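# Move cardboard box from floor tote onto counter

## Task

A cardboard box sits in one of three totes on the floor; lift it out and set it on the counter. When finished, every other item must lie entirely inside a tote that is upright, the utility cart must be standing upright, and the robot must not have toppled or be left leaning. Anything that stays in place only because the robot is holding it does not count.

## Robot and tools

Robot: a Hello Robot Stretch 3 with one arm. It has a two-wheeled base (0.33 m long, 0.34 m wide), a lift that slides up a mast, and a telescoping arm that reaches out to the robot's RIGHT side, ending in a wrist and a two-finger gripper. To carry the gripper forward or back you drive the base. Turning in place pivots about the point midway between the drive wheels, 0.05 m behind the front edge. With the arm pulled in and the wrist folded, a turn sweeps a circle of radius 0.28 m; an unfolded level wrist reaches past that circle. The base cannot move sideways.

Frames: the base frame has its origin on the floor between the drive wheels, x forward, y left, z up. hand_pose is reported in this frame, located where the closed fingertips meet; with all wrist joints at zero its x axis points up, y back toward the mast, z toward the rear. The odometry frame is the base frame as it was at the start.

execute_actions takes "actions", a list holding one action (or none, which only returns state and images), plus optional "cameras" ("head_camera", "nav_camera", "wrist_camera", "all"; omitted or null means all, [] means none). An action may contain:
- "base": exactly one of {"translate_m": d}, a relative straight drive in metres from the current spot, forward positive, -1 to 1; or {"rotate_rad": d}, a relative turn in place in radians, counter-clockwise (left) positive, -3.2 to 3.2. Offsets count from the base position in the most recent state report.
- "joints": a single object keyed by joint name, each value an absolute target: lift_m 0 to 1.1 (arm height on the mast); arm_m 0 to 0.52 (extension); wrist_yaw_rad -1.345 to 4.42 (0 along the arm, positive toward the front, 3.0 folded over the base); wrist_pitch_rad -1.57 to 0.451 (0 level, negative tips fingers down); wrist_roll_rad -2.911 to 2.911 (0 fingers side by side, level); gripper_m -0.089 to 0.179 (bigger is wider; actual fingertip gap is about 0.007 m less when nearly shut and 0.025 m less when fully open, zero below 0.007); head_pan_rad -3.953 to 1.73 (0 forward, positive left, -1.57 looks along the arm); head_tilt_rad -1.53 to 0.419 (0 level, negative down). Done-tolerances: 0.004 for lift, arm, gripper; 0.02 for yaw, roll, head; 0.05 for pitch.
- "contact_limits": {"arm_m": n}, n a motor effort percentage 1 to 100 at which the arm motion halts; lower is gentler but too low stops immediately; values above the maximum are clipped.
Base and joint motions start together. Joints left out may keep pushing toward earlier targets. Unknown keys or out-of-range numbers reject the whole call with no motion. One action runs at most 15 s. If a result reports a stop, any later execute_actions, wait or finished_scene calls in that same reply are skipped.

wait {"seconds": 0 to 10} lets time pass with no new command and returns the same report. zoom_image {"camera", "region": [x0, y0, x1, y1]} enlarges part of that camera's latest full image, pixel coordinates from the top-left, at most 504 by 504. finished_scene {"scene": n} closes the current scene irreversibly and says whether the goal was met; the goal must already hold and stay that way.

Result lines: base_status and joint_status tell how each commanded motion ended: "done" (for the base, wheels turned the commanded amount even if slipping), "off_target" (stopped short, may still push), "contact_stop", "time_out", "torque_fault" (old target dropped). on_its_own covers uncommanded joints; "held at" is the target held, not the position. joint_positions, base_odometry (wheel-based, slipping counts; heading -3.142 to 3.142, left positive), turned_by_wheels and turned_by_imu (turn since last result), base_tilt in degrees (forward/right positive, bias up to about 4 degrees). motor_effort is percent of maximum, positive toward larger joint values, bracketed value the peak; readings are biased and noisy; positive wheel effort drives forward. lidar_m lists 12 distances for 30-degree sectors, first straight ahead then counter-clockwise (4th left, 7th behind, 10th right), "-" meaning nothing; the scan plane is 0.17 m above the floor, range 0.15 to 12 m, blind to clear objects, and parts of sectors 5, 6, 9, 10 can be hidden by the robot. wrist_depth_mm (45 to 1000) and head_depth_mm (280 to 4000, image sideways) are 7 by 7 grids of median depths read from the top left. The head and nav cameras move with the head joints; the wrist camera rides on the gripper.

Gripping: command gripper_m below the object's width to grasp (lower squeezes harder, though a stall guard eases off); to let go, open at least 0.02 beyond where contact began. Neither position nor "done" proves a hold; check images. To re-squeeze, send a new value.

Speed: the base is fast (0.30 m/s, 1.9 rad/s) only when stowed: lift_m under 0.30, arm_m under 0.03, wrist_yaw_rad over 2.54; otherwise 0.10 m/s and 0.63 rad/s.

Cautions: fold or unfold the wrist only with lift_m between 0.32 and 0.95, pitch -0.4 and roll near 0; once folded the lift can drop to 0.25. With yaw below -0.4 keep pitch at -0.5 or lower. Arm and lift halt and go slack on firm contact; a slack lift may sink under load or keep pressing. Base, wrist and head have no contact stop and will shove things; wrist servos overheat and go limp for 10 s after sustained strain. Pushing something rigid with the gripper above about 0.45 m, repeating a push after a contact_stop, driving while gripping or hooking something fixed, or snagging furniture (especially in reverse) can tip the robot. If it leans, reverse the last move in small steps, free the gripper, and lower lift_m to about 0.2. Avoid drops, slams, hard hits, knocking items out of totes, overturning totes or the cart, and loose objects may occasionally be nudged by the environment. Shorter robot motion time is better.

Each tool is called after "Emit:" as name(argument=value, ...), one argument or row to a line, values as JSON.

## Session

Emit:
execute_actions(
  actions=[
    {"joints":{"head_tilt_rad":-0.8}},
  ],
)

Scene clock: 1.00 s.
base_odometry: x=+0.000 y=+0.000 heading=+0.000 (m, m, rad; odometry frame)
turned_by_wheels: +0.000 (rad since the last result)
turned_by_imu: +0.000 (rad since the last result)
base_tilt: forward=-0.6 right=-0.3 (deg)
lidar_m: 1.49 1.51 1.19 1.17 0.92 0.93 2.20 2.34 2.38 2.26 2.54 1.78
head_depth_mm: 1641 1364 2129 1829 1511 1290 1124 / 1657 1387 2149 1837 1530 1305 1134 / 1682 1410 2186 1871 1537 1310 1139 / 1697 1433 2139 1872 1549 1324 1143 / 1710 1453 2241 1897 1565 1321 1151 / 1725 1973 2256 1919 1580 1338 1158 / 1739 2002 2280 1948 1591 1348 1166
base_status: not commanded
joint_positions: lift_m=+0.542 arm_m=+0.002 wrist_yaw_rad=+3.085 wrist_pitch_rad=-0.413 wrist_roll_rad=+0.000 gripper_m=+0.037 head_pan_rad=+0.010 head_tilt_rad=-0.789
joint_status: all done
motor_effort: left_wheel=+0(0) right_wheel=+0(1) lift_m=+29(29) arm_m=+1(1) wrist_yaw_rad=+0(1) wrist_pitch_rad=+5(5) wrist_roll_rad=+0(0) gripper_m=+0(0) head_pan_rad=+0(1) head_tilt_rad=-6(40) (%)
hand_pose: x=-0.0085 y=+0.0773 z=+0.5556 quat_wxyz=(+0.165, +0.696, +0.126, +0.688) (m; base frame)
wrist_depth_mm: - - - - - - - / - - - - - - - / - - - - - - - / - - - - - - - / 936 - - - 957 971 954 / 847 834 - 816 836 809 789 / 721 707 - 695 681 705 692
pictures: head_camera (sideways: a quarter turn clockwise sets it upright), nav_camera (sideways: a quarter turn counterclockwise sets it upright), wrist_camera
Images, in order (width x height): head_camera 896x504, nav_camera 672x504, wrist_camera 644x364.

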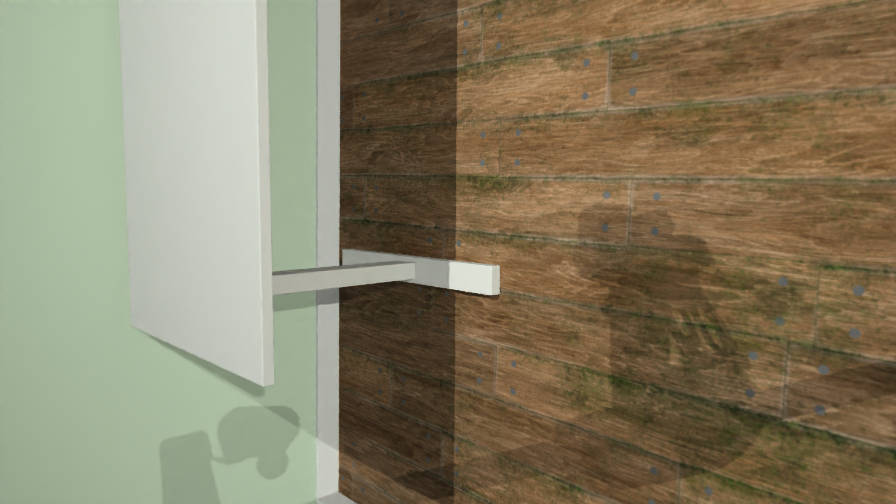

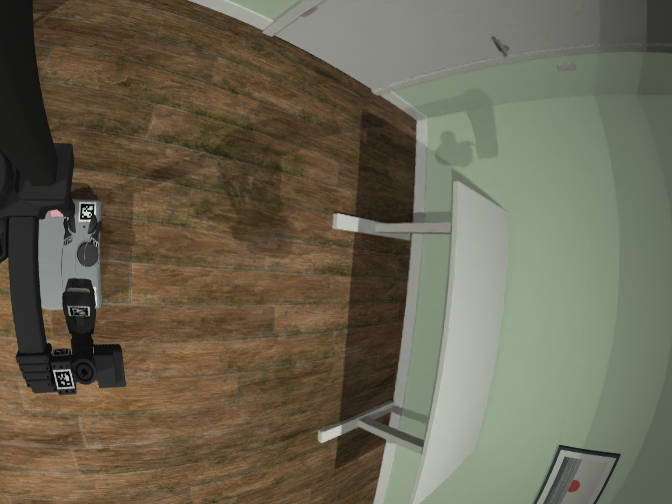

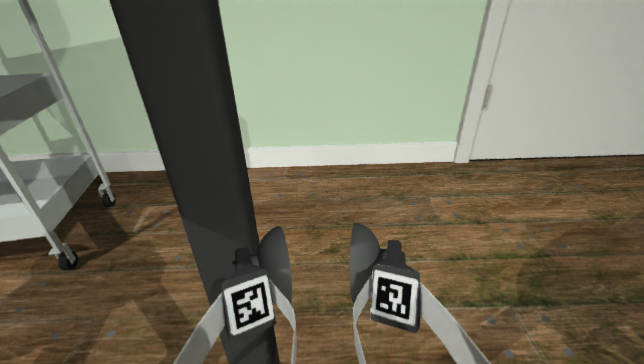

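Emit:
execute_actions(
  actions=[
    {"base":{"rotate_rad":-2.1},"joints":{"lift_m":0.27,"head_tilt_rad":-0.7}},
  ],
  cameras=["head_camera","nav_camera"],
)

Scene clock: 5.03 s.
base_odometry: x=+0.000 y=+0.000 heading=-2.100 (m, m, rad; odometry frame)
turned_by_wheels: -2.100 (rad since the last result)
turned_by_imu: -2.068 (rad since the last result)
base_tilt: forward=-0.6 right=-0.3 (deg)
lidar_m: 2.38 2.26 2.52 1.78 1.95 1.50 1.19 1.17 0.92 0.94 2.20 2.35
head_depth_mm: 2803 3225 2494 1951 1616 1351 1156 / 2671 3046 2712 1973 1627 1364 1168 / 2564 2881 2738 2062 1642 1369 1171 / 2437 2756 2780 2078 1662 1377 1182 / 2249 2459 2601 2002 1669 1386 1188 / 2197 2377 2572 2126 1691 1402 1193 / 2109 2338 2537 2152 1707 1410 1205
base_status: done
joint_positions: lift_m=+0.270 arm_m=+0.002 wrist_yaw_rad=+3.085 wrist_pitch_rad=-0.414 wrist_roll_rad=+0.000 gripper_m=+0.037 head_pan_rad=+0.010 head_tilt_rad=-0.704
joint_status: all done
motor_effort: left_wheel=+3(10) right_wheel=-4(9) lift_m=+25(25) arm_m=+1(1) wrist_yaw_rad=+0(1) wrist_pitch_rad=+5(5) wrist_roll_rad=+0(0) gripper_m=+0(0) head_pan_rad=+0(1) head_tilt_rad=+1(11) (%)
hand_pose: x=-0.0085 y=+0.0772 z=+0.2838 quat_wxyz=(+0.165, +0.696, +0.126, +0.688) (m; base frame)
wrist_depth_mm: - - - - - - - / - - - - - - - / - - - - 990 975 972 / 774 759 754 746 745 715 718 / 606 601 - 592 593 582 579 / 503 497 - 513 497 483 482 / 446 - - - 405 418 417
pictures: head_camera (sideways: a quarter turn clockwise sets it upright), nav_camera (sideways: a quarter turn counterclockwise sets it upright)
Images, in order (width x height): head_camera 896x504, nav_camera 672x504.

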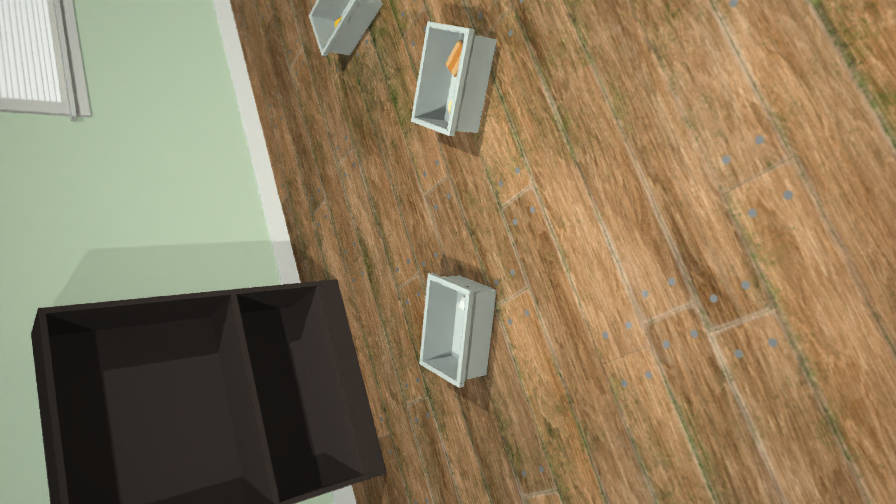

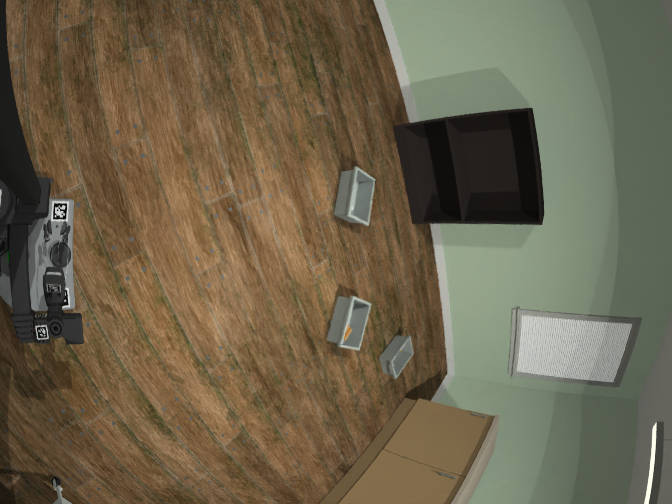

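Emit:
execute_actions(
  actions=[
    {"base":{"rotate_rad":-0.66}},
  ],
  cameras=[],
)

Emit:
execute_actions(
  actions=[
    {"base":{"translate_m":1}},
  ],
  cameras=[],
)

Emit:
execute_actions(
  actions=[
    {"base":{"translate_m":0.3}},
  ],
  cameras=[],
)

Emit:
execute_actions(
  actions=[
    {"base":{"rotate_rad":2.75},"joints":{"head_pan_rad":-1.57,"head_tilt_rad":-1.15}},
  ],
  cameras=[],
)

Emit:
execute_actions(
  actions=[
    {"joints":{"lift_m":0.4,"arm_m":0.2}},
  ],
  cameras=["head_camera"],
)

Emit:
execute_actions(
  actions=[
    {"joints":{"arm_m":0.4,"wrist_yaw_rad":0,"wrist_pitch_rad":-1.53,"gripper_m":0.09}},
  ],
)

Scene clock: 7.30 s.
base_odometry: x=+0.000 y=+0.000 heading=-2.760 (m, m, rad; odometry frame)
turned_by_wheels: -0.660 (rad since the last result)
turned_by_imu: -0.649 (rad since the last result)
base_tilt: forward=-0.6 right=-0.3 (deg)
lidar_m: 2.25 2.38 2.27 2.66 2.04 1.49 1.70 1.23 1.17 1.11 0.92 2.20
head_depth_mm: 2229 2068 2331 2012 1619 1345 1160 / 2315 2186 2429 2032 1634 1362 1165 / 2400 2308 2548 2076 1652 1373 1171 / 2515 2441 2676 2080 1660 1383 1177 / 2736 2612 2802 2106 1681 1389 1188 / 3113 3563 2877 1990 1691 1406 1197 / 3054 3274 2938 2164 1709 1409 1201
base_status: done
joint_positions: lift_m=+0.270 arm_m=+0.002 wrist_yaw_rad=+3.085 wrist_pitch_rad=-0.414 wrist_roll_rad=+0.000 gripper_m=+0.037 head_pan_rad=+0.010 head_tilt_rad=-0.704
joint_status: not commanded
motor_effort: left_wheel=+3(11) right_wheel=-4(11) lift_m=+25(25) arm_m=+1(1) wrist_yaw_rad=+0(1) wrist_pitch_rad=+5(5) wrist_roll_rad=+0(0) gripper_m=+0(1) head_pan_rad=+0(0) head_tilt_rad=+2(3) (%)
hand_pose: x=-0.0085 y=+0.0772 z=+0.2838 quat_wxyz=(+0.165, +0.696, +0.126, +0.688) (m; base frame)
wrist_depth_mm: - - - - - - - / - - - - - - - / - - - - 975 974 967 / 763 764 758 747 727 738 719 / 600 605 - 592 592 581 577 / 505 494 - 510 502 482 483 / 442 - - - 407 414 413
pictures: none
No camera images: the call's "cameras" was empty. Leave "cameras" out to get every camera's image.

Scene clock: 12.23 s.
base_odometry: x=-0.928 y=-0.373 heading=-2.760 (m, m, rad; odometry frame)
turned_by_wheels: +0.000 (rad since the last result)
turned_by_imu: +0.009 (rad since the last result)
base_tilt: forward=-0.6 right=-0.3 (deg)
lidar_m: 1.35 2.21 1.78 1.99 2.92 2.43 2.37 1.71 1.02 1.02 1.39 1.32
head_depth_mm: 1618 1253 1370 1571 1620 1352 1161 / 1680 1326 1454 1670 1634 1364 1165 / 1773 1397 1546 1818 1644 1376 1175 / 1873 1460 1651 1912 1664 1381 1182 / 1983 1554 1761 2031 1672 1397 1185 / 2130 1687 2638 2122 1640 1399 1192 / 2261 2586 2716 2163 1657 1406 1154
base_status: done
joint_positions: lift_m=+0.270 arm_m=+0.002 wrist_yaw_rad=+3.085 wrist_pitch_rad=-0.414 wrist_roll_rad=+0.000 gripper_m=+0.037 head_pan_rad=+0.010 head_tilt_rad=-0.704
joint_status: not commanded
motor_effort: left_wheel=+2(11) right_wheel=-3(6) lift_m=+25(25) arm_m=+1(1) wrist_yaw_rad=+0(0) wrist_pitch_rad=+6(5) wrist_roll_rad=+0(0) gripper_m=-1(1) head_pan_rad=+0(0) head_tilt_rad=+3(3) (%)
hand_pose: x=-0.0085 y=+0.0772 z=+0.2838 quat_wxyz=(+0.165, +0.696, +0.126, +0.688) (m; base frame)
wrist_depth_mm: - - - - - - - / - - - - - - - / - - - - 910 778 943 / 769 751 736 739 740 643 656 / 608 608 - 592 594 580 576 / 505 501 - 510 505 483 479 / 440 - - - 408 414 412
pictures: none
No camera images: the call's "cameras" was empty. Leave "cameras" out to get every camera's image.

Scene clock: 15.00 s.
base_odometry: x=-1.206 y=-0.485 heading=-2.759 (m, m, rad; odometry frame)
turned_by_wheels: +0.000 (rad since the last result)
turned_by_imu: +0.003 (rad since the last result)
base_tilt: forward=-0.6 right=-0.3 (deg)
lidar_m: 1.09 1.44 1.68 1.96 2.74 2.66 2.57 1.25 1.13 1.83 1.11 1.06
head_depth_mm: 1400 1153 1084 1238 1493 1350 1156 / 1475 1176 1150 1326 1548 1366 1163 / 1549 1198 1220 1424 1602 1372 1171 / 1633 1237 1307 1542 1657 1379 1180 / 1724 1290 1400 1668 1677 1387 1188 / 1831 1375 1546 2044 1689 1404 1198 / 1952 2272 2550 2151 1710 1376 1205
base_status: done
joint_positions: lift_m=+0.270 arm_m=+0.002 wrist_yaw_rad=+3.085 wrist_pitch_rad=-0.414 wrist_roll_rad=+0.000 gripper_m=+0.037 head_pan_rad=+0.010 head_tilt_rad=-0.703
joint_status: not commanded
motor_effort: left_wheel=+2(10) right_wheel=-3(6) lift_m=+25(25) arm_m=+1(1) wrist_yaw_rad=+0(1) wrist_pitch_rad=+5(5) wrist_roll_rad=+0(0) gripper_m=+0(0) head_pan_rad=+1(1) head_tilt_rad=+3(2) (%)
hand_pose: x=-0.0085 y=+0.0772 z=+0.2838 quat_wxyz=(+0.165, +0.696, +0.126, +0.688) (m; base frame)
wrist_depth_mm: - - - - - - - / - - - - - - - / - - - 888 820 950 847 / 786 762 753 720 592 719 727 / 615 602 - 603 586 579 579 / 503 494 - 505 502 486 481 / 445 - - - 408 414 412
pictures: none
No camera images: the call's "cameras" was empty. Leave "cameras" out to get every camera's image.

Scene clock: 17.83 s.
base_odometry: x=-1.206 y=-0.485 heading=-0.010 (m, m, rad; odometry frame)
turned_by_wheels: +2.750 (rad since the last result)
turned_by_imu: +2.707 (rad since the last result)
base_tilt: forward=-0.6 right=-0.3 (deg)
lidar_m: 2.67 2.32 1.19 1.13 1.90 1.08 1.06 1.12 2.01 1.68 2.00 3.11
head_depth_mm: 1899 1763 1521 1408 1280 1186 - / 1929 1775 1577 1417 1290 - - / 1948 1791 1584 1423 1294 - - / 1957 1802 1604 1396 1300 1191 1102 / 1851 1826 1617 1421 1313 1201 1105 / 1874 1840 1628 1464 1324 1209 1109 / 1897 1862 1614 1468 1332 1214 1120
base_status: done
joint_positions: lift_m=+0.270 arm_m=+0.002 wrist_yaw_rad=+3.085 wrist_pitch_rad=-0.414 wrist_roll_rad=+0.000 gripper_m=+0.037 head_pan_rad=-1.563 head_tilt_rad=-1.136
joint_status: all done
motor_effort: left_wheel=-3(9) right_wheel=+3(11) lift_m=+25(25) arm_m=+0(1) wrist_yaw_rad=+0(0) wrist_pitch_rad=+5(6) wrist_roll_rad=+0(0) gripper_m=-1(1) head_pan_rad=-2(38) head_tilt_rad=-7(33) (%)
hand_pose: x=-0.0085 y=+0.0772 z=+0.2838 quat_wxyz=(+0.165, +0.696, +0.126, +0.688) (m; base frame)
wrist_depth_mm: - - - - - - - / - - - - - - - / - - - - 981 962 943 / 766 759 751 748 732 722 699 / 611 605 - 601 591 579 572 / 504 499 - 510 505 484 481 / 442 - - - 408 416 415
pictures: none
No camera images: the call's "cameras" was empty. Leave "cameras" out to get every camera's image.

Scene clock: 20.53 s.
base_odometry: x=-1.206 y=-0.485 heading=-0.010 (m, m, rad; odometry frame)
turned_by_wheels: +0.000 (rad since the last result)
turned_by_imu: +0.001 (rad since the last result)
base_tilt: forward=-0.6 right=-0.3 (deg)
lidar_m: 2.67 2.32 1.19 1.12 1.89 1.08 1.06 1.13 2.01 1.68 2.00 3.08
head_depth_mm: 1899 1758 1519 1408 1284 1181 - / 1923 1771 1577 1439 1286 - - / 1938 1796 1587 1453 1279 - - / 1968 1806 1598 1395 1288 1202 1102 / 1847 1822 1613 1424 1310 1201 1109 / 1879 1848 1630 1464 1318 1207 1115 / 1889 1863 1610 1473 1330 1216 1120
base_status: not commanded
joint_positions: lift_m=+0.400 arm_m=+0.200 wrist_yaw_rad=+3.085 wrist_pitch_rad=-0.414 wrist_roll_rad=+0.000 gripper_m=+0.037 head_pan_rad=-1.563 head_tilt_rad=-1.136
joint_status: all done
motor_effort: left_wheel=-3(3) right_wheel=+3(3) lift_m=+33(35) arm_m=+4(3) wrist_yaw_rad=+0(1) wrist_pitch_rad=+5(5) wrist_roll_rad=+0(0) gripper_m=+0(1) head_pan_rad=-2(2) head_tilt_rad=-7(7) (%)
hand_pose: x=-0.0085 y=-0.1201 z=+0.4135 quat_wxyz=(+0.165, +0.696, +0.126, +0.688) (m; base frame)
wrist_depth_mm: - - - - - - - / - - - - - - - / - - - - - - - / - - - 984 969 968 960 / 801 796 795 818 777 766 761 / 668 672 - - 663 644 633 / 562 571 - - 539 546 545
pictures: head_camera (sideways: a quarter turn clockwise sets it upright)
Images, in order (width x height): head_camera 896x504.

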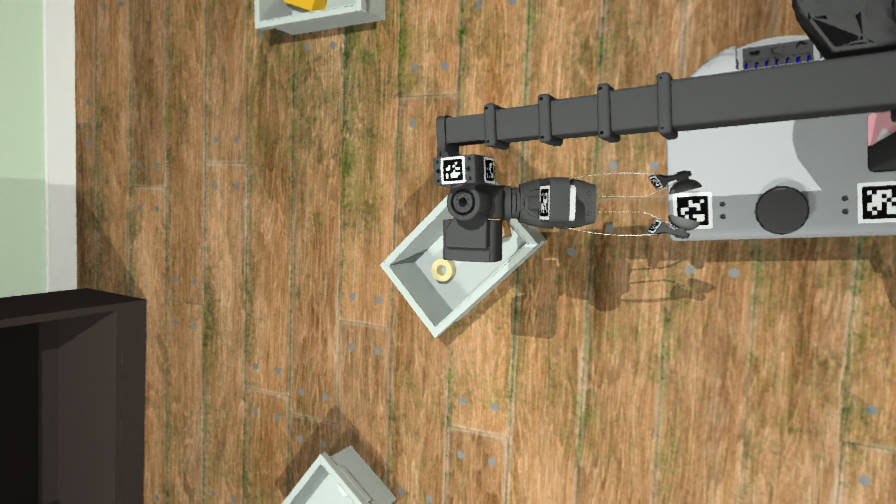

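Scene clock: 23.23 s.
base_odometry: x=-1.206 y=-0.485 heading=-0.010 (m, m, rad; odometry frame)
turned_by_wheels: +0.000 (rad since the last result)
turned_by_imu: +0.001 (rad since the last result)
base_tilt: forward=-0.6 right=-0.3 (deg)
lidar_m: 2.66 2.32 1.19 1.13 1.89 1.08 1.06 1.12 2.01 1.68 2.00 3.11
head_depth_mm: 1905 1749 1519 1405 1278 1184 - / 1923 1771 1567 1410 1293 - - / 1941 1791 1647 1390 1299 - - / 1956 1799 1600 1396 1303 1205 1099 / 1850 1821 1613 1424 1311 1199 1108 / 1872 1843 1622 1456 1323 1208 1113 / 1897 1858 1613 1468 1332 1215 1120
base_status: not commanded
joint_positions: lift_m=+0.400 arm_m=+0.400 wrist_yaw_rad=+0.003 wrist_pitch_rad=-1.522 wrist_roll_rad=+0.000 gripper_m=+0.090 head_pan_rad=-1.563 head_tilt_rad=-1.136
joint_status: all done
motor_effort: left_wheel=-3(3) right_wheel=+3(3) lift_m=+33(33) arm_m=+4(5) wrist_yaw_rad=-2(2) wrist_pitch_rad=-4(5) wrist_roll_rad=+0(0) gripper_m=+0(78) head_pan_rad=-2(2) head_tilt_rad=-7(6) (%)
hand_pose: x=-0.0217 y=-0.5332 z=+0.2814 quat_wxyz=(+0.513, +0.488, -0.511, -0.487) (m; base frame)
wrist_depth_mm: 400 311 373 415 415 430 430 / 403 365 410 421 428 433 436 / 409 398 422 425 431 439 441 / 421 346 424 383 440 448 450 / 426 433 420 391 442 453 457 / 433 441 348 446 452 460 469 / 444 445 449 454 463 471 479
pictures: head_camera (sideways: a quarter turn clockwise sets it upright), nav_camera (sideways: a quarter turn counterclockwise sets it upright), wrist_camera
Images, in order (width x height): head_camera 896x504, nav_camera 672x504, wrist_camera 644x364.

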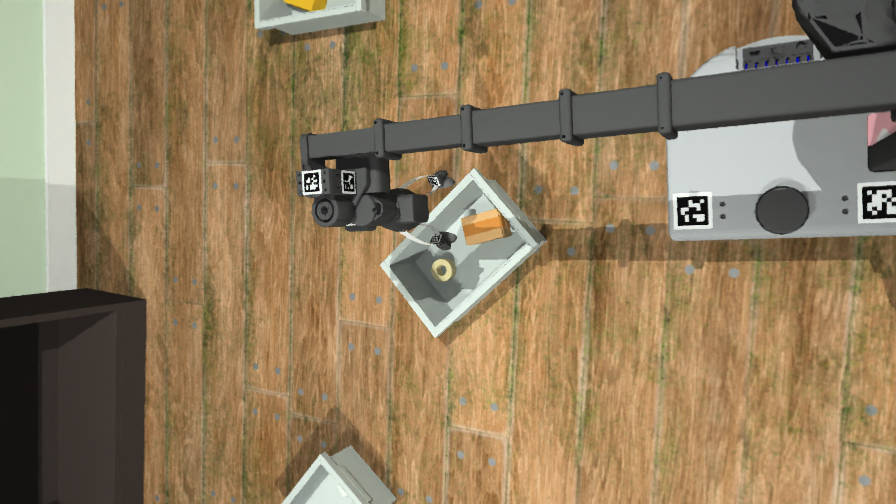

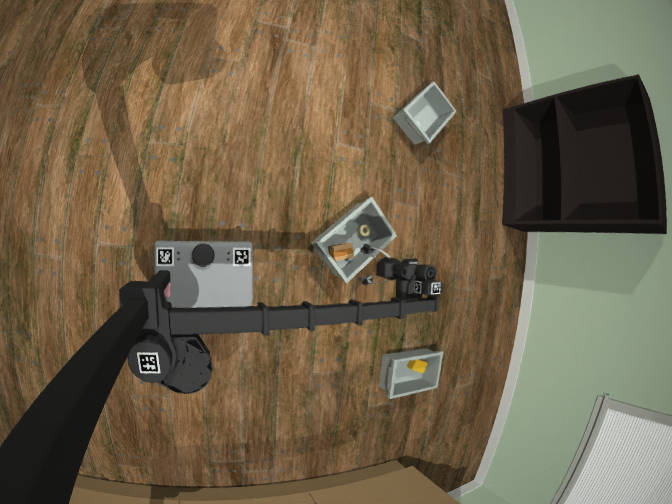

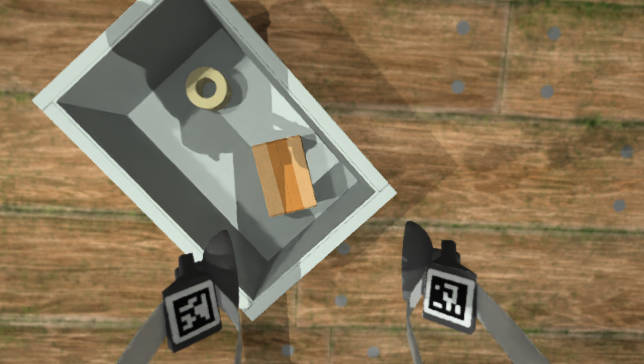

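Emit:
execute_actions(
  actions=[
    {"base":{"translate_m":0.027},"joints":{"lift_m":0.25,"arm_m":0.415,"wrist_roll_rad":-0.23}},
  ],
  cameras=["wrist_camera"],
)

Scene clock: 25.63 s.
base_odometry: x=-1.179 y=-0.485 heading=-0.010 (m, m, rad; odometry frame)
turned_by_wheels: +0.000 (rad since the last result)
turned_by_imu: +0.001 (rad since the last result)
base_tilt: forward=-0.6 right=-0.3 (deg)
lidar_m: 2.64 2.31 1.19 1.12 1.89 1.11 1.09 1.15 2.02 1.67 1.99 3.09
head_depth_mm: 1910 1759 1540 1409 1284 1182 - / 1920 1781 1568 1416 1289 - - / 1940 1794 1607 1340 1286 - - / 1957 1801 1601 1400 1300 1204 1099 / 1840 1812 1612 1435 1312 1201 1108 / 1865 1837 1628 1455 1320 1205 1114 / 1899 1856 1611 1465 1333 1214 1121
base_status: done
joint_positions: lift_m=+0.250 arm_m=+0.415 wrist_yaw_rad=+0.002 wrist_pitch_rad=-1.523 wrist_roll_rad=-0.224 gripper_m=+0.090 head_pan_rad=-1.563 head_tilt_rad=-1.136
joint_status: all done
motor_effort: left_wheel=-2(5) right_wheel=+3(8) lift_m=+25(26) arm_m=+4(4) wrist_yaw_rad=-1(2) wrist_pitch_rad=-3(4) wrist_roll_rad=-4(5) gripper_m=-1(1) head_pan_rad=-2(2) head_tilt_rad=-6(8) (%)
hand_pose: x=-0.0216 y=-0.5480 z=+0.1318 quat_wxyz=(+0.566, +0.540, -0.450, -0.430) (m; base frame)
wrist_depth_mm: 217 260 263 194 276 279 283 / 215 268 270 270 279 285 289 / 191 269 275 278 190 290 294 / 173 238 279 235 196 294 298 / 166 207 283 238 276 299 307 / 284 177 290 269 226 305 310 / 290 176 239 209 182 311 315
pictures: wrist_camera
Images, in order (width x height): wrist_camera 644x364.

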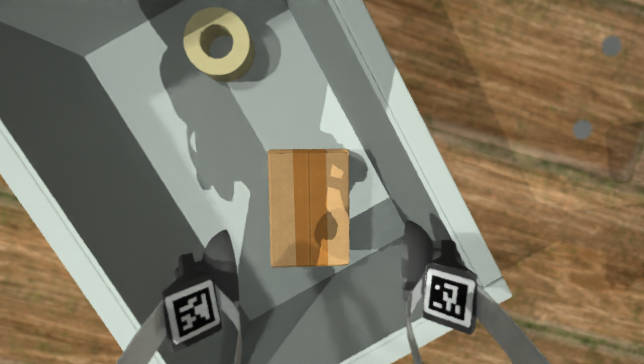

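Emit:
execute_actions(
  actions=[
    {"base":{"translate_m":0.004},"joints":{"lift_m":0.148}},
  ],
  cameras=["wrist_camera"],
)

Emit:
execute_actions(
  actions=[
    {"joints":{"gripper_m":0.0}},
  ],
  cameras=[],
)

Emit:
execute_actions(
  actions=[
    {"joints":{"lift_m":0.3,"head_tilt_rad":-0.75,"head_pan_rad":-3.0}},
  ],
)

Scene clock: 27.73 s.
base_odometry: x=-1.175 y=-0.485 heading=-0.010 (m, m, rad; odometry frame)
turned_by_wheels: +0.000 (rad since the last result)
turned_by_imu: +0.000 (rad since the last result)
base_tilt: forward=-0.6 right=-0.3 (deg)
lidar_m: 2.64 2.31 1.19 1.13 1.88 1.11 1.09 1.16 2.02 1.67 1.99 3.09
head_depth_mm: 1904 1752 1543 1408 1277 1186 - / 1915 1771 1577 1419 1287 - - / 1936 1790 1581 1374 1298 - - / 1962 1805 1597 1401 1301 1209 1097 / 1845 1817 1613 1429 1317 1200 1105 / 1875 1832 1626 1461 1318 1207 1116 / 1912 1865 1610 1472 1333 1216 1117
base_status: done
joint_positions: lift_m=+0.148 arm_m=+0.415 wrist_yaw_rad=+0.002 wrist_pitch_rad=-1.523 wrist_roll_rad=-0.224 gripper_m=+0.090 head_pan_rad=-1.563 head_tilt_rad=-1.136
joint_status: all done
motor_effort: left_wheel=-3(5) right_wheel=+2(8) lift_m=+25(25) arm_m=+3(4) wrist_yaw_rad=-2(1) wrist_pitch_rad=-3(4) wrist_roll_rad=-4(4) gripper_m=+0(0) head_pan_rad=-2(2) head_tilt_rad=-6(6) (%)
hand_pose: x=-0.0216 y=-0.5480 z=+0.0298 quat_wxyz=(+0.566, +0.540, -0.450, -0.430) (m; base frame)
wrist_depth_mm: 166 167 170 171 99 66 64 / 169 170 173 175 119 73 65 / 172 174 176 177 146 84 66 / 169 176 177 131 151 97 67 / 152 179 180 134 175 115 72 / 138 173 135 136 137 130 82 / 129 149 187 138 159 138 95
pictures: wrist_camera
Images, in order (width x height): wrist_camera 644x364.

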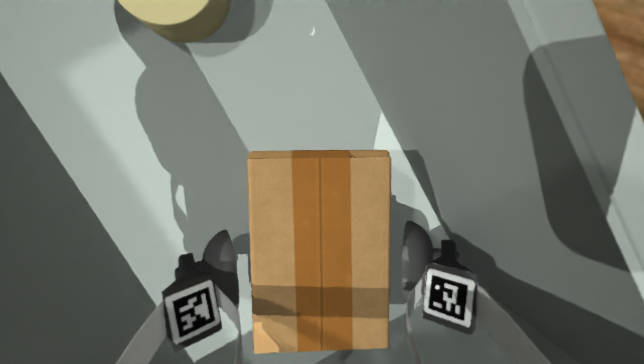

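Scene clock: 29.13 s.
base_odometry: x=-1.175 y=-0.485 heading=-0.010 (m, m, rad; odometry frame)
turned_by_wheels: +0.000 (rad since the last result)
turned_by_imu: +0.000 (rad since the last result)
base_tilt: forward=-0.6 right=-0.3 (deg)
lidar_m: 2.62 2.32 1.19 1.12 1.89 1.11 1.09 1.16 2.01 1.67 1.99 3.09
head_depth_mm: 1907 1761 1543 1407 1279 1185 - / 1921 1774 1577 1418 1286 - - / 1941 1785 1584 1374 1291 - - / 1966 1804 1606 1400 1308 1210 1101 / 1829 1816 1611 1425 1314 1202 1107 / 1870 1826 1619 1458 1323 1206 1116 / 1900 1853 1599 1470 1325 1215 1116
base_status: not commanded
joint_positions: lift_m=+0.148 arm_m=+0.415 wrist_yaw_rad=+0.002 wrist_pitch_rad=-1.523 wrist_roll_rad=-0.224 gripper_m=+0.001 head_pan_rad=-1.563 head_tilt_rad=-1.136
joint_status: all done
motor_effort: left_wheel=-3(3) right_wheel=+3(2) lift_m=+25(25) arm_m=+4(4) wrist_yaw_rad=-2(1) wrist_pitch_rad=-3(4) wrist_roll_rad=-4(4) gripper_m=-20(97) head_pan_rad=-2(3) head_tilt_rad=-7(6) (%)
hand_pose: x=-0.0216 y=-0.5480 z=+0.0298 quat_wxyz=(+0.566, +0.540, -0.450, -0.430) (m; base frame)
wrist_depth_mm: 166 166 170 172 99 66 64 / 169 170 173 175 119 73 64 / 171 174 176 178 141 83 66 / 169 176 178 127 151 97 67 / 151 179 180 129 185 115 72 / 138 178 130 131 132 142 82 / 128 153 187 133 156 137 95
pictures: none
No camera images: the call's "cameras" was empty. Leave "cameras" out to get every camera's image.

Scene clock: 31.33 s.
base_odometry: x=-1.175 y=-0.485 heading=-0.010 (m, m, rad; odometry frame)
turned_by_wheels: +0.000 (rad since the last result)
turned_by_imu: +0.000 (rad since the last result)
base_tilt: forward=-0.6 right=-0.3 (deg)
lidar_m: 2.64 2.31 1.19 1.13 1.89 1.11 1.09 1.16 2.01 0.50 1.98 3.08
head_depth_mm: 1385 1056 1154 1351 1555 1311 1139 / 1419 1076 1186 1396 1573 1326 1166 / 1448 1104 1220 1438 1580 1338 1157 / 1483 1124 1256 1495 1595 1346 1162 / 1526 1153 1292 1547 1612 1350 1168 / 1562 1189 1334 1598 1619 1368 1174 / 1595 1222 1374 1668 1646 1374 1176
base_status: not commanded
joint_positions: lift_m=+0.300 arm_m=+0.415 wrist_yaw_rad=+0.002 wrist_pitch_rad=-1.523 wrist_roll_rad=-0.224 gripper_m=+0.001 head_pan_rad=-2.993 head_tilt_rad=-0.754
joint_status: all done
motor_effort: left_wheel=-3(3) right_wheel=+2(3) lift_m=+34(36) arm_m=+4(4) wrist_yaw_rad=-1(2) wrist_pitch_rad=-3(4) wrist_roll_rad=-4(4) gripper_m=-19(20) head_pan_rad=-2(40) head_tilt_rad=+2(24) (%)
hand_pose: x=-0.0216 y=-0.5478 z=+0.1814 quat_wxyz=(+0.566, +0.540, -0.450, -0.430) (m; base frame)
wrist_depth_mm: 212 258 310 268 324 330 331 / 216 312 317 318 330 335 340 / 313 276 323 324 333 338 346 / 323 234 324 126 221 345 348 / 328 232 284 129 224 351 357 / 333 335 130 131 132 357 369 / 338 340 224 133 356 364 371
pictures: head_camera (sideways: a quarter turn clockwise sets it upright), nav_camera (sideways: a quarter turn counterclockwise sets it upright), wrist_camera
Images, in order (width x height): head_camera 896x504, nav_camera 672x504, wrist_camera 644x364.

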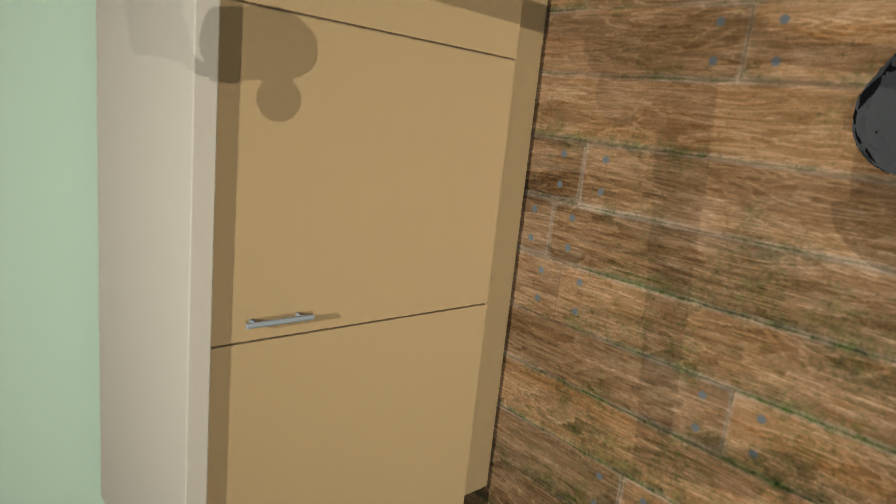

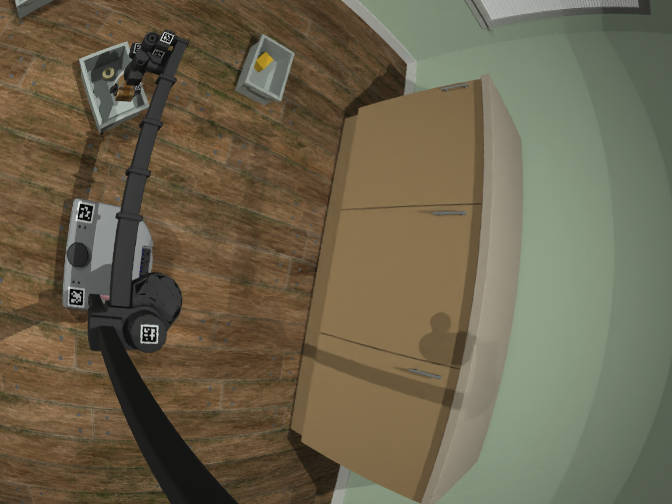

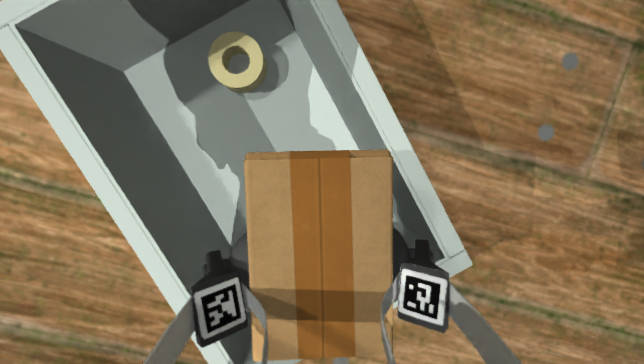

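Emit:
execute_actions(
  actions=[
    {"base":{"translate_m":-0.63},"joints":{"lift_m":1.1,"arm_m":0.52,"head_tilt_rad":-0.6,"head_pan_rad":-1.57}},
  ],
  cameras=[],
)

Emit:
execute_actions(
  actions=[
    {"base":{"rotate_rad":-1.5}},
  ],
  cameras=["wrist_camera"],
)

Scene clock: 39.70 s.
base_odometry: x=-1.805 y=-0.479 heading=-0.010 (m, m, rad; odometry frame)
turned_by_wheels: +0.000 (rad since the last result)
turned_by_imu: +0.000 (rad since the last result)
base_tilt: forward=-0.6 right=-0.3 (deg)
lidar_m: 3.24 2.39 1.32 1.82 0.62 0.48 0.47 0.50 0.72 1.93 1.84 3.00
head_depth_mm: 1645 1767 1976 2179 1786 1435 1213 / 1643 1786 2009 2193 1800 1447 1218 / - 1800 1977 2205 1811 1424 1227 / 1651 1801 2022 2231 1829 1470 1234 / 1656 1836 2076 2266 1836 1482 1238 / 1673 1855 2087 2275 1854 1493 1248 / 1676 1873 2038 2113 1881 1505 1260
base_status: done
joint_positions: lift_m=+1.100 arm_m=+0.520 wrist_yaw_rad=+0.001 wrist_pitch_rad=-1.524 wrist_roll_rad=-0.225 gripper_m=+0.001 head_pan_rad=-1.577 head_tilt_rad=-0.606
joint_status: all done
motor_effort: left_wheel=-2(7) right_wheel=+2(3) lift_m=+34(35) arm_m=+4(4) wrist_yaw_rad=+0(1) wrist_pitch_rad=-3(3) wrist_roll_rad=-4(4) gripper_m=-20(20) head_pan_rad=+3(38) head_tilt_rad=+3(17) (%)
hand_pose: x=-0.0216 y=-0.6527 z=+0.9814 quat_wxyz=(+0.566, +0.540, -0.450, -0.430) (m; base frame)
wrist_depth_mm: - - - - - - - / - - - - - - 647 / - - - - - 858 582 / - - - 127 - 794 559 / - - - 129 - 761 541 / - - 129 130 132 710 520 / - - - 133 907 640 498
pictures: none
No camera images: the call's "cameras" was empty. Leave "cameras" out to get every camera's image.

Scene clock: 43.13 s.
base_odometry: x=-1.805 y=-0.479 heading=-1.510 (m, m, rad; odometry frame)
turned_by_wheels: -1.500 (rad since the last result)
turned_by_imu: -1.478 (rad since the last result)
base_tilt: forward=-0.6 right=-0.3 (deg)
lidar_m: 1.92 1.84 3.26 3.24 1.52 1.32 1.82 0.58 0.47 0.47 0.51 0.79
head_depth_mm: 892 959 969 678 559 663 803 / 899 976 984 687 566 680 828 / - 989 1008 668 591 699 855 / 913 1001 1018 676 597 718 885 / 926 1026 1039 714 603 741 918 / 937 1048 1057 721 612 762 948 / 955 1059 1073 729 650 784 986
base_status: done
joint_positions: lift_m=+1.100 arm_m=+0.520 wrist_yaw_rad=+0.001 wrist_pitch_rad=-1.524 wrist_roll_rad=-0.225 gripper_m=+0.001 head_pan_rad=-1.577 head_tilt_rad=-0.606
joint_status: not commanded
motor_effort: left_wheel=+3(8) right_wheel=-4(10) lift_m=+34(34) arm_m=+3(4) wrist_yaw_rad=-1(0) wrist_pitch_rad=-3(3) wrist_roll_rad=-4(4) gripper_m=-19(19) head_pan_rad=+3(3) head_tilt_rad=+2(3) (%)
hand_pose: x=-0.0216 y=-0.6528 z=+0.9814 quat_wxyz=(+0.566, +0.540, -0.450, -0.430) (m; base frame)
wrist_depth_mm: 206 209 212 213 218 220 223 / 210 212 215 217 221 226 228 / 212 215 218 221 224 228 232 / 218 220 221 127 228 232 236 / 220 223 224 129 232 237 239 / 225 226 130 131 132 240 244 / 228 230 233 133 242 245 248
pictures: wrist_camera
Images, in order (width x height): wrist_camera 644x364.

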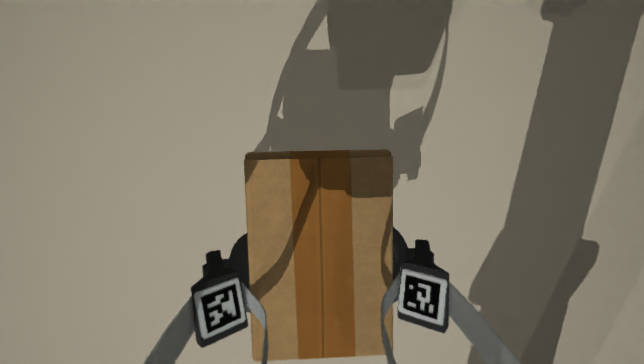

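Emit:
execute_actions(
  actions=[
    {"joints":{"lift_m":1.056}},
  ],
  cameras=[],
)

Emit:
execute_actions(
  actions=[
    {"joints":{"gripper_m":0.1}},
  ],
  cameras=[],
)

Emit:
execute_actions(
  actions=[
    {"joints":{"lift_m":1.1}},
  ],
  cameras=["wrist_camera"],
)

Scene clock: 44.70 s.
base_odometry: x=-1.805 y=-0.479 heading=-1.510 (m, m, rad; odometry frame)
turned_by_wheels: +0.000 (rad since the last result)
turned_by_imu: +0.000 (rad since the last result)
base_tilt: forward=-0.6 right=-0.3 (deg)
lidar_m: 1.93 1.84 3.23 3.26 1.53 1.32 1.82 0.59 0.47 0.47 0.51 0.79
head_depth_mm: 845 980 971 678 559 663 803 / 860 983 987 687 566 681 828 / 873 1020 949 669 592 699 854 / 900 1008 960 674 598 718 884 / 925 1025 1042 713 603 738 915 / 940 1043 1057 721 613 760 950 / 953 1064 1077 729 650 785 986
base_status: not commanded
joint_positions: lift_m=+1.056 arm_m=+0.520 wrist_yaw_rad=+0.001 wrist_pitch_rad=-1.524 wrist_roll_rad=-0.225 gripper_m=+0.001 head_pan_rad=-1.577 head_tilt_rad=-0.606
joint_status: all done
motor_effort: left_wheel=+3(3) right_wheel=-4(4) lift_m=+25(28) arm_m=+3(3) wrist_yaw_rad=-1(0) wrist_pitch_rad=-3(3) wrist_roll_rad=-4(4) gripper_m=-20(19) head_pan_rad=+4(3) head_tilt_rad=+3(3) (%)
hand_pose: x=-0.0216 y=-0.6528 z=+0.9378 quat_wxyz=(+0.566, +0.540, -0.450, -0.430) (m; base frame)
wrist_depth_mm: 166 169 171 173 175 177 181 / 169 171 174 176 178 181 183 / 172 174 176 179 181 184 186 / 175 177 178 126 184 187 190 / 178 179 181 129 187 191 193 / 180 182 130 131 132 193 196 / 183 185 188 133 195 198 200
pictures: none
No camera images: the call's "cameras" was empty. Leave "cameras" out to get every camera's image.

Scene clock: 46.20 s.
base_odometry: x=-1.805 y=-0.479 heading=-1.510 (m, m, rad; odometry frame)
turned_by_wheels: +0.000 (rad since the last result)
turned_by_imu: +0.000 (rad since the last result)
base_tilt: forward=-0.6 right=-0.3 (deg)
lidar_m: 1.93 1.84 3.25 3.24 1.53 1.32 1.82 0.58 0.47 0.47 0.51 0.79
head_depth_mm: 844 982 971 679 560 664 802 / 859 983 987 688 566 679 830 / 874 1019 949 669 592 697 853 / 904 1010 964 675 597 718 885 / 922 1026 1040 713 603 738 918 / 940 1048 1062 719 612 760 951 / 956 1062 1075 729 650 783 985
base_status: not commanded
joint_positions: lift_m=+1.056 arm_m=+0.520 wrist_yaw_rad=+0.001 wrist_pitch_rad=-1.524 wrist_roll_rad=-0.225 gripper_m=+0.100 head_pan_rad=-1.577 head_tilt_rad=-0.606
joint_status: all done
motor_effort: left_wheel=+3(3) right_wheel=-4(4) lift_m=+25(25) arm_m=+3(3) wrist_yaw_rad=-1(1) wrist_pitch_rad=-3(3) wrist_roll_rad=-4(4) gripper_m=+0(80) head_pan_rad=+3(3) head_tilt_rad=+3(2) (%)
hand_pose: x=-0.0216 y=-0.6528 z=+0.9378 quat_wxyz=(+0.566, +0.540, -0.450, -0.430) (m; base frame)
wrist_depth_mm: 166 169 170 173 175 178 180 / 169 171 173 176 179 181 183 / 172 174 176 178 181 184 186 / 174 177 178 132 184 188 190 / 177 180 181 134 187 190 194 / 181 182 160 136 138 194 197 / 184 185 187 139 195 197 200
pictures: none
No camera images: the call's "cameras" was empty. Leave "cameras" out to get every camera's image.

Scene clock: 47.43 s.
base_odometry: x=-1.805 y=-0.479 heading=-1.510 (m, m, rad; odometry frame)
turned_by_wheels: +0.000 (rad since the last result)
turned_by_imu: +0.000 (rad since the last result)
base_tilt: forward=-0.6 right=-0.3 (deg)
lidar_m: 1.93 1.84 3.24 3.23 1.53 1.32 1.83 0.58 0.47 0.47 0.51 0.79
head_depth_mm: 891 958 971 680 559 662 802 / 900 974 987 689 565 681 829 / - 993 1003 670 592 700 856 / 912 999 1016 677 598 718 886 / 926 1026 1041 713 604 738 920 / 940 1045 1059 722 612 759 950 / 953 1065 1076 729 650 783 988
base_status: not commanded
joint_positions: lift_m=+1.100 arm_m=+0.520 wrist_yaw_rad=+0.001 wrist_pitch_rad=-1.524 wrist_roll_rad=-0.225 gripper_m=+0.100 head_pan_rad=-1.577 head_tilt_rad=-0.606
joint_status: all done
motor_effort: left_wheel=+3(3) right_wheel=-4(4) lift_m=+33(37) arm_m=+3(3) wrist_yaw_rad=+0(1) wrist_pitch_rad=-3(3) wrist_roll_rad=-4(4) gripper_m=+0(0) head_pan_rad=+3(4) head_tilt_rad=+2(2) (%)
hand_pose: x=-0.0216 y=-0.6528 z=+0.9814 quat_wxyz=(+0.566, +0.540, -0.450, -0.430) (m; base frame)
wrist_depth_mm: 206 209 212 215 218 221 224 / 211 212 215 218 222 223 228 / 213 216 218 221 224 228 231 / 217 219 221 175 228 232 237 / 221 223 226 178 232 236 239 / 224 226 230 182 236 240 245 / 228 231 234 238 241 246 248
pictures: wrist_camera
Images, in order (width x height): wrist_camera 644x364.

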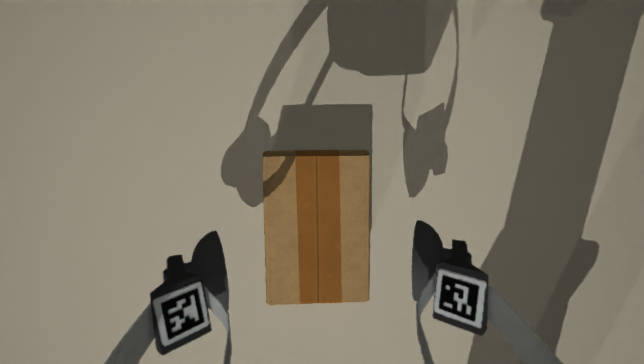

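Emit:
finished_scene(
  scene=2,
)

The scene is finished: the task was done.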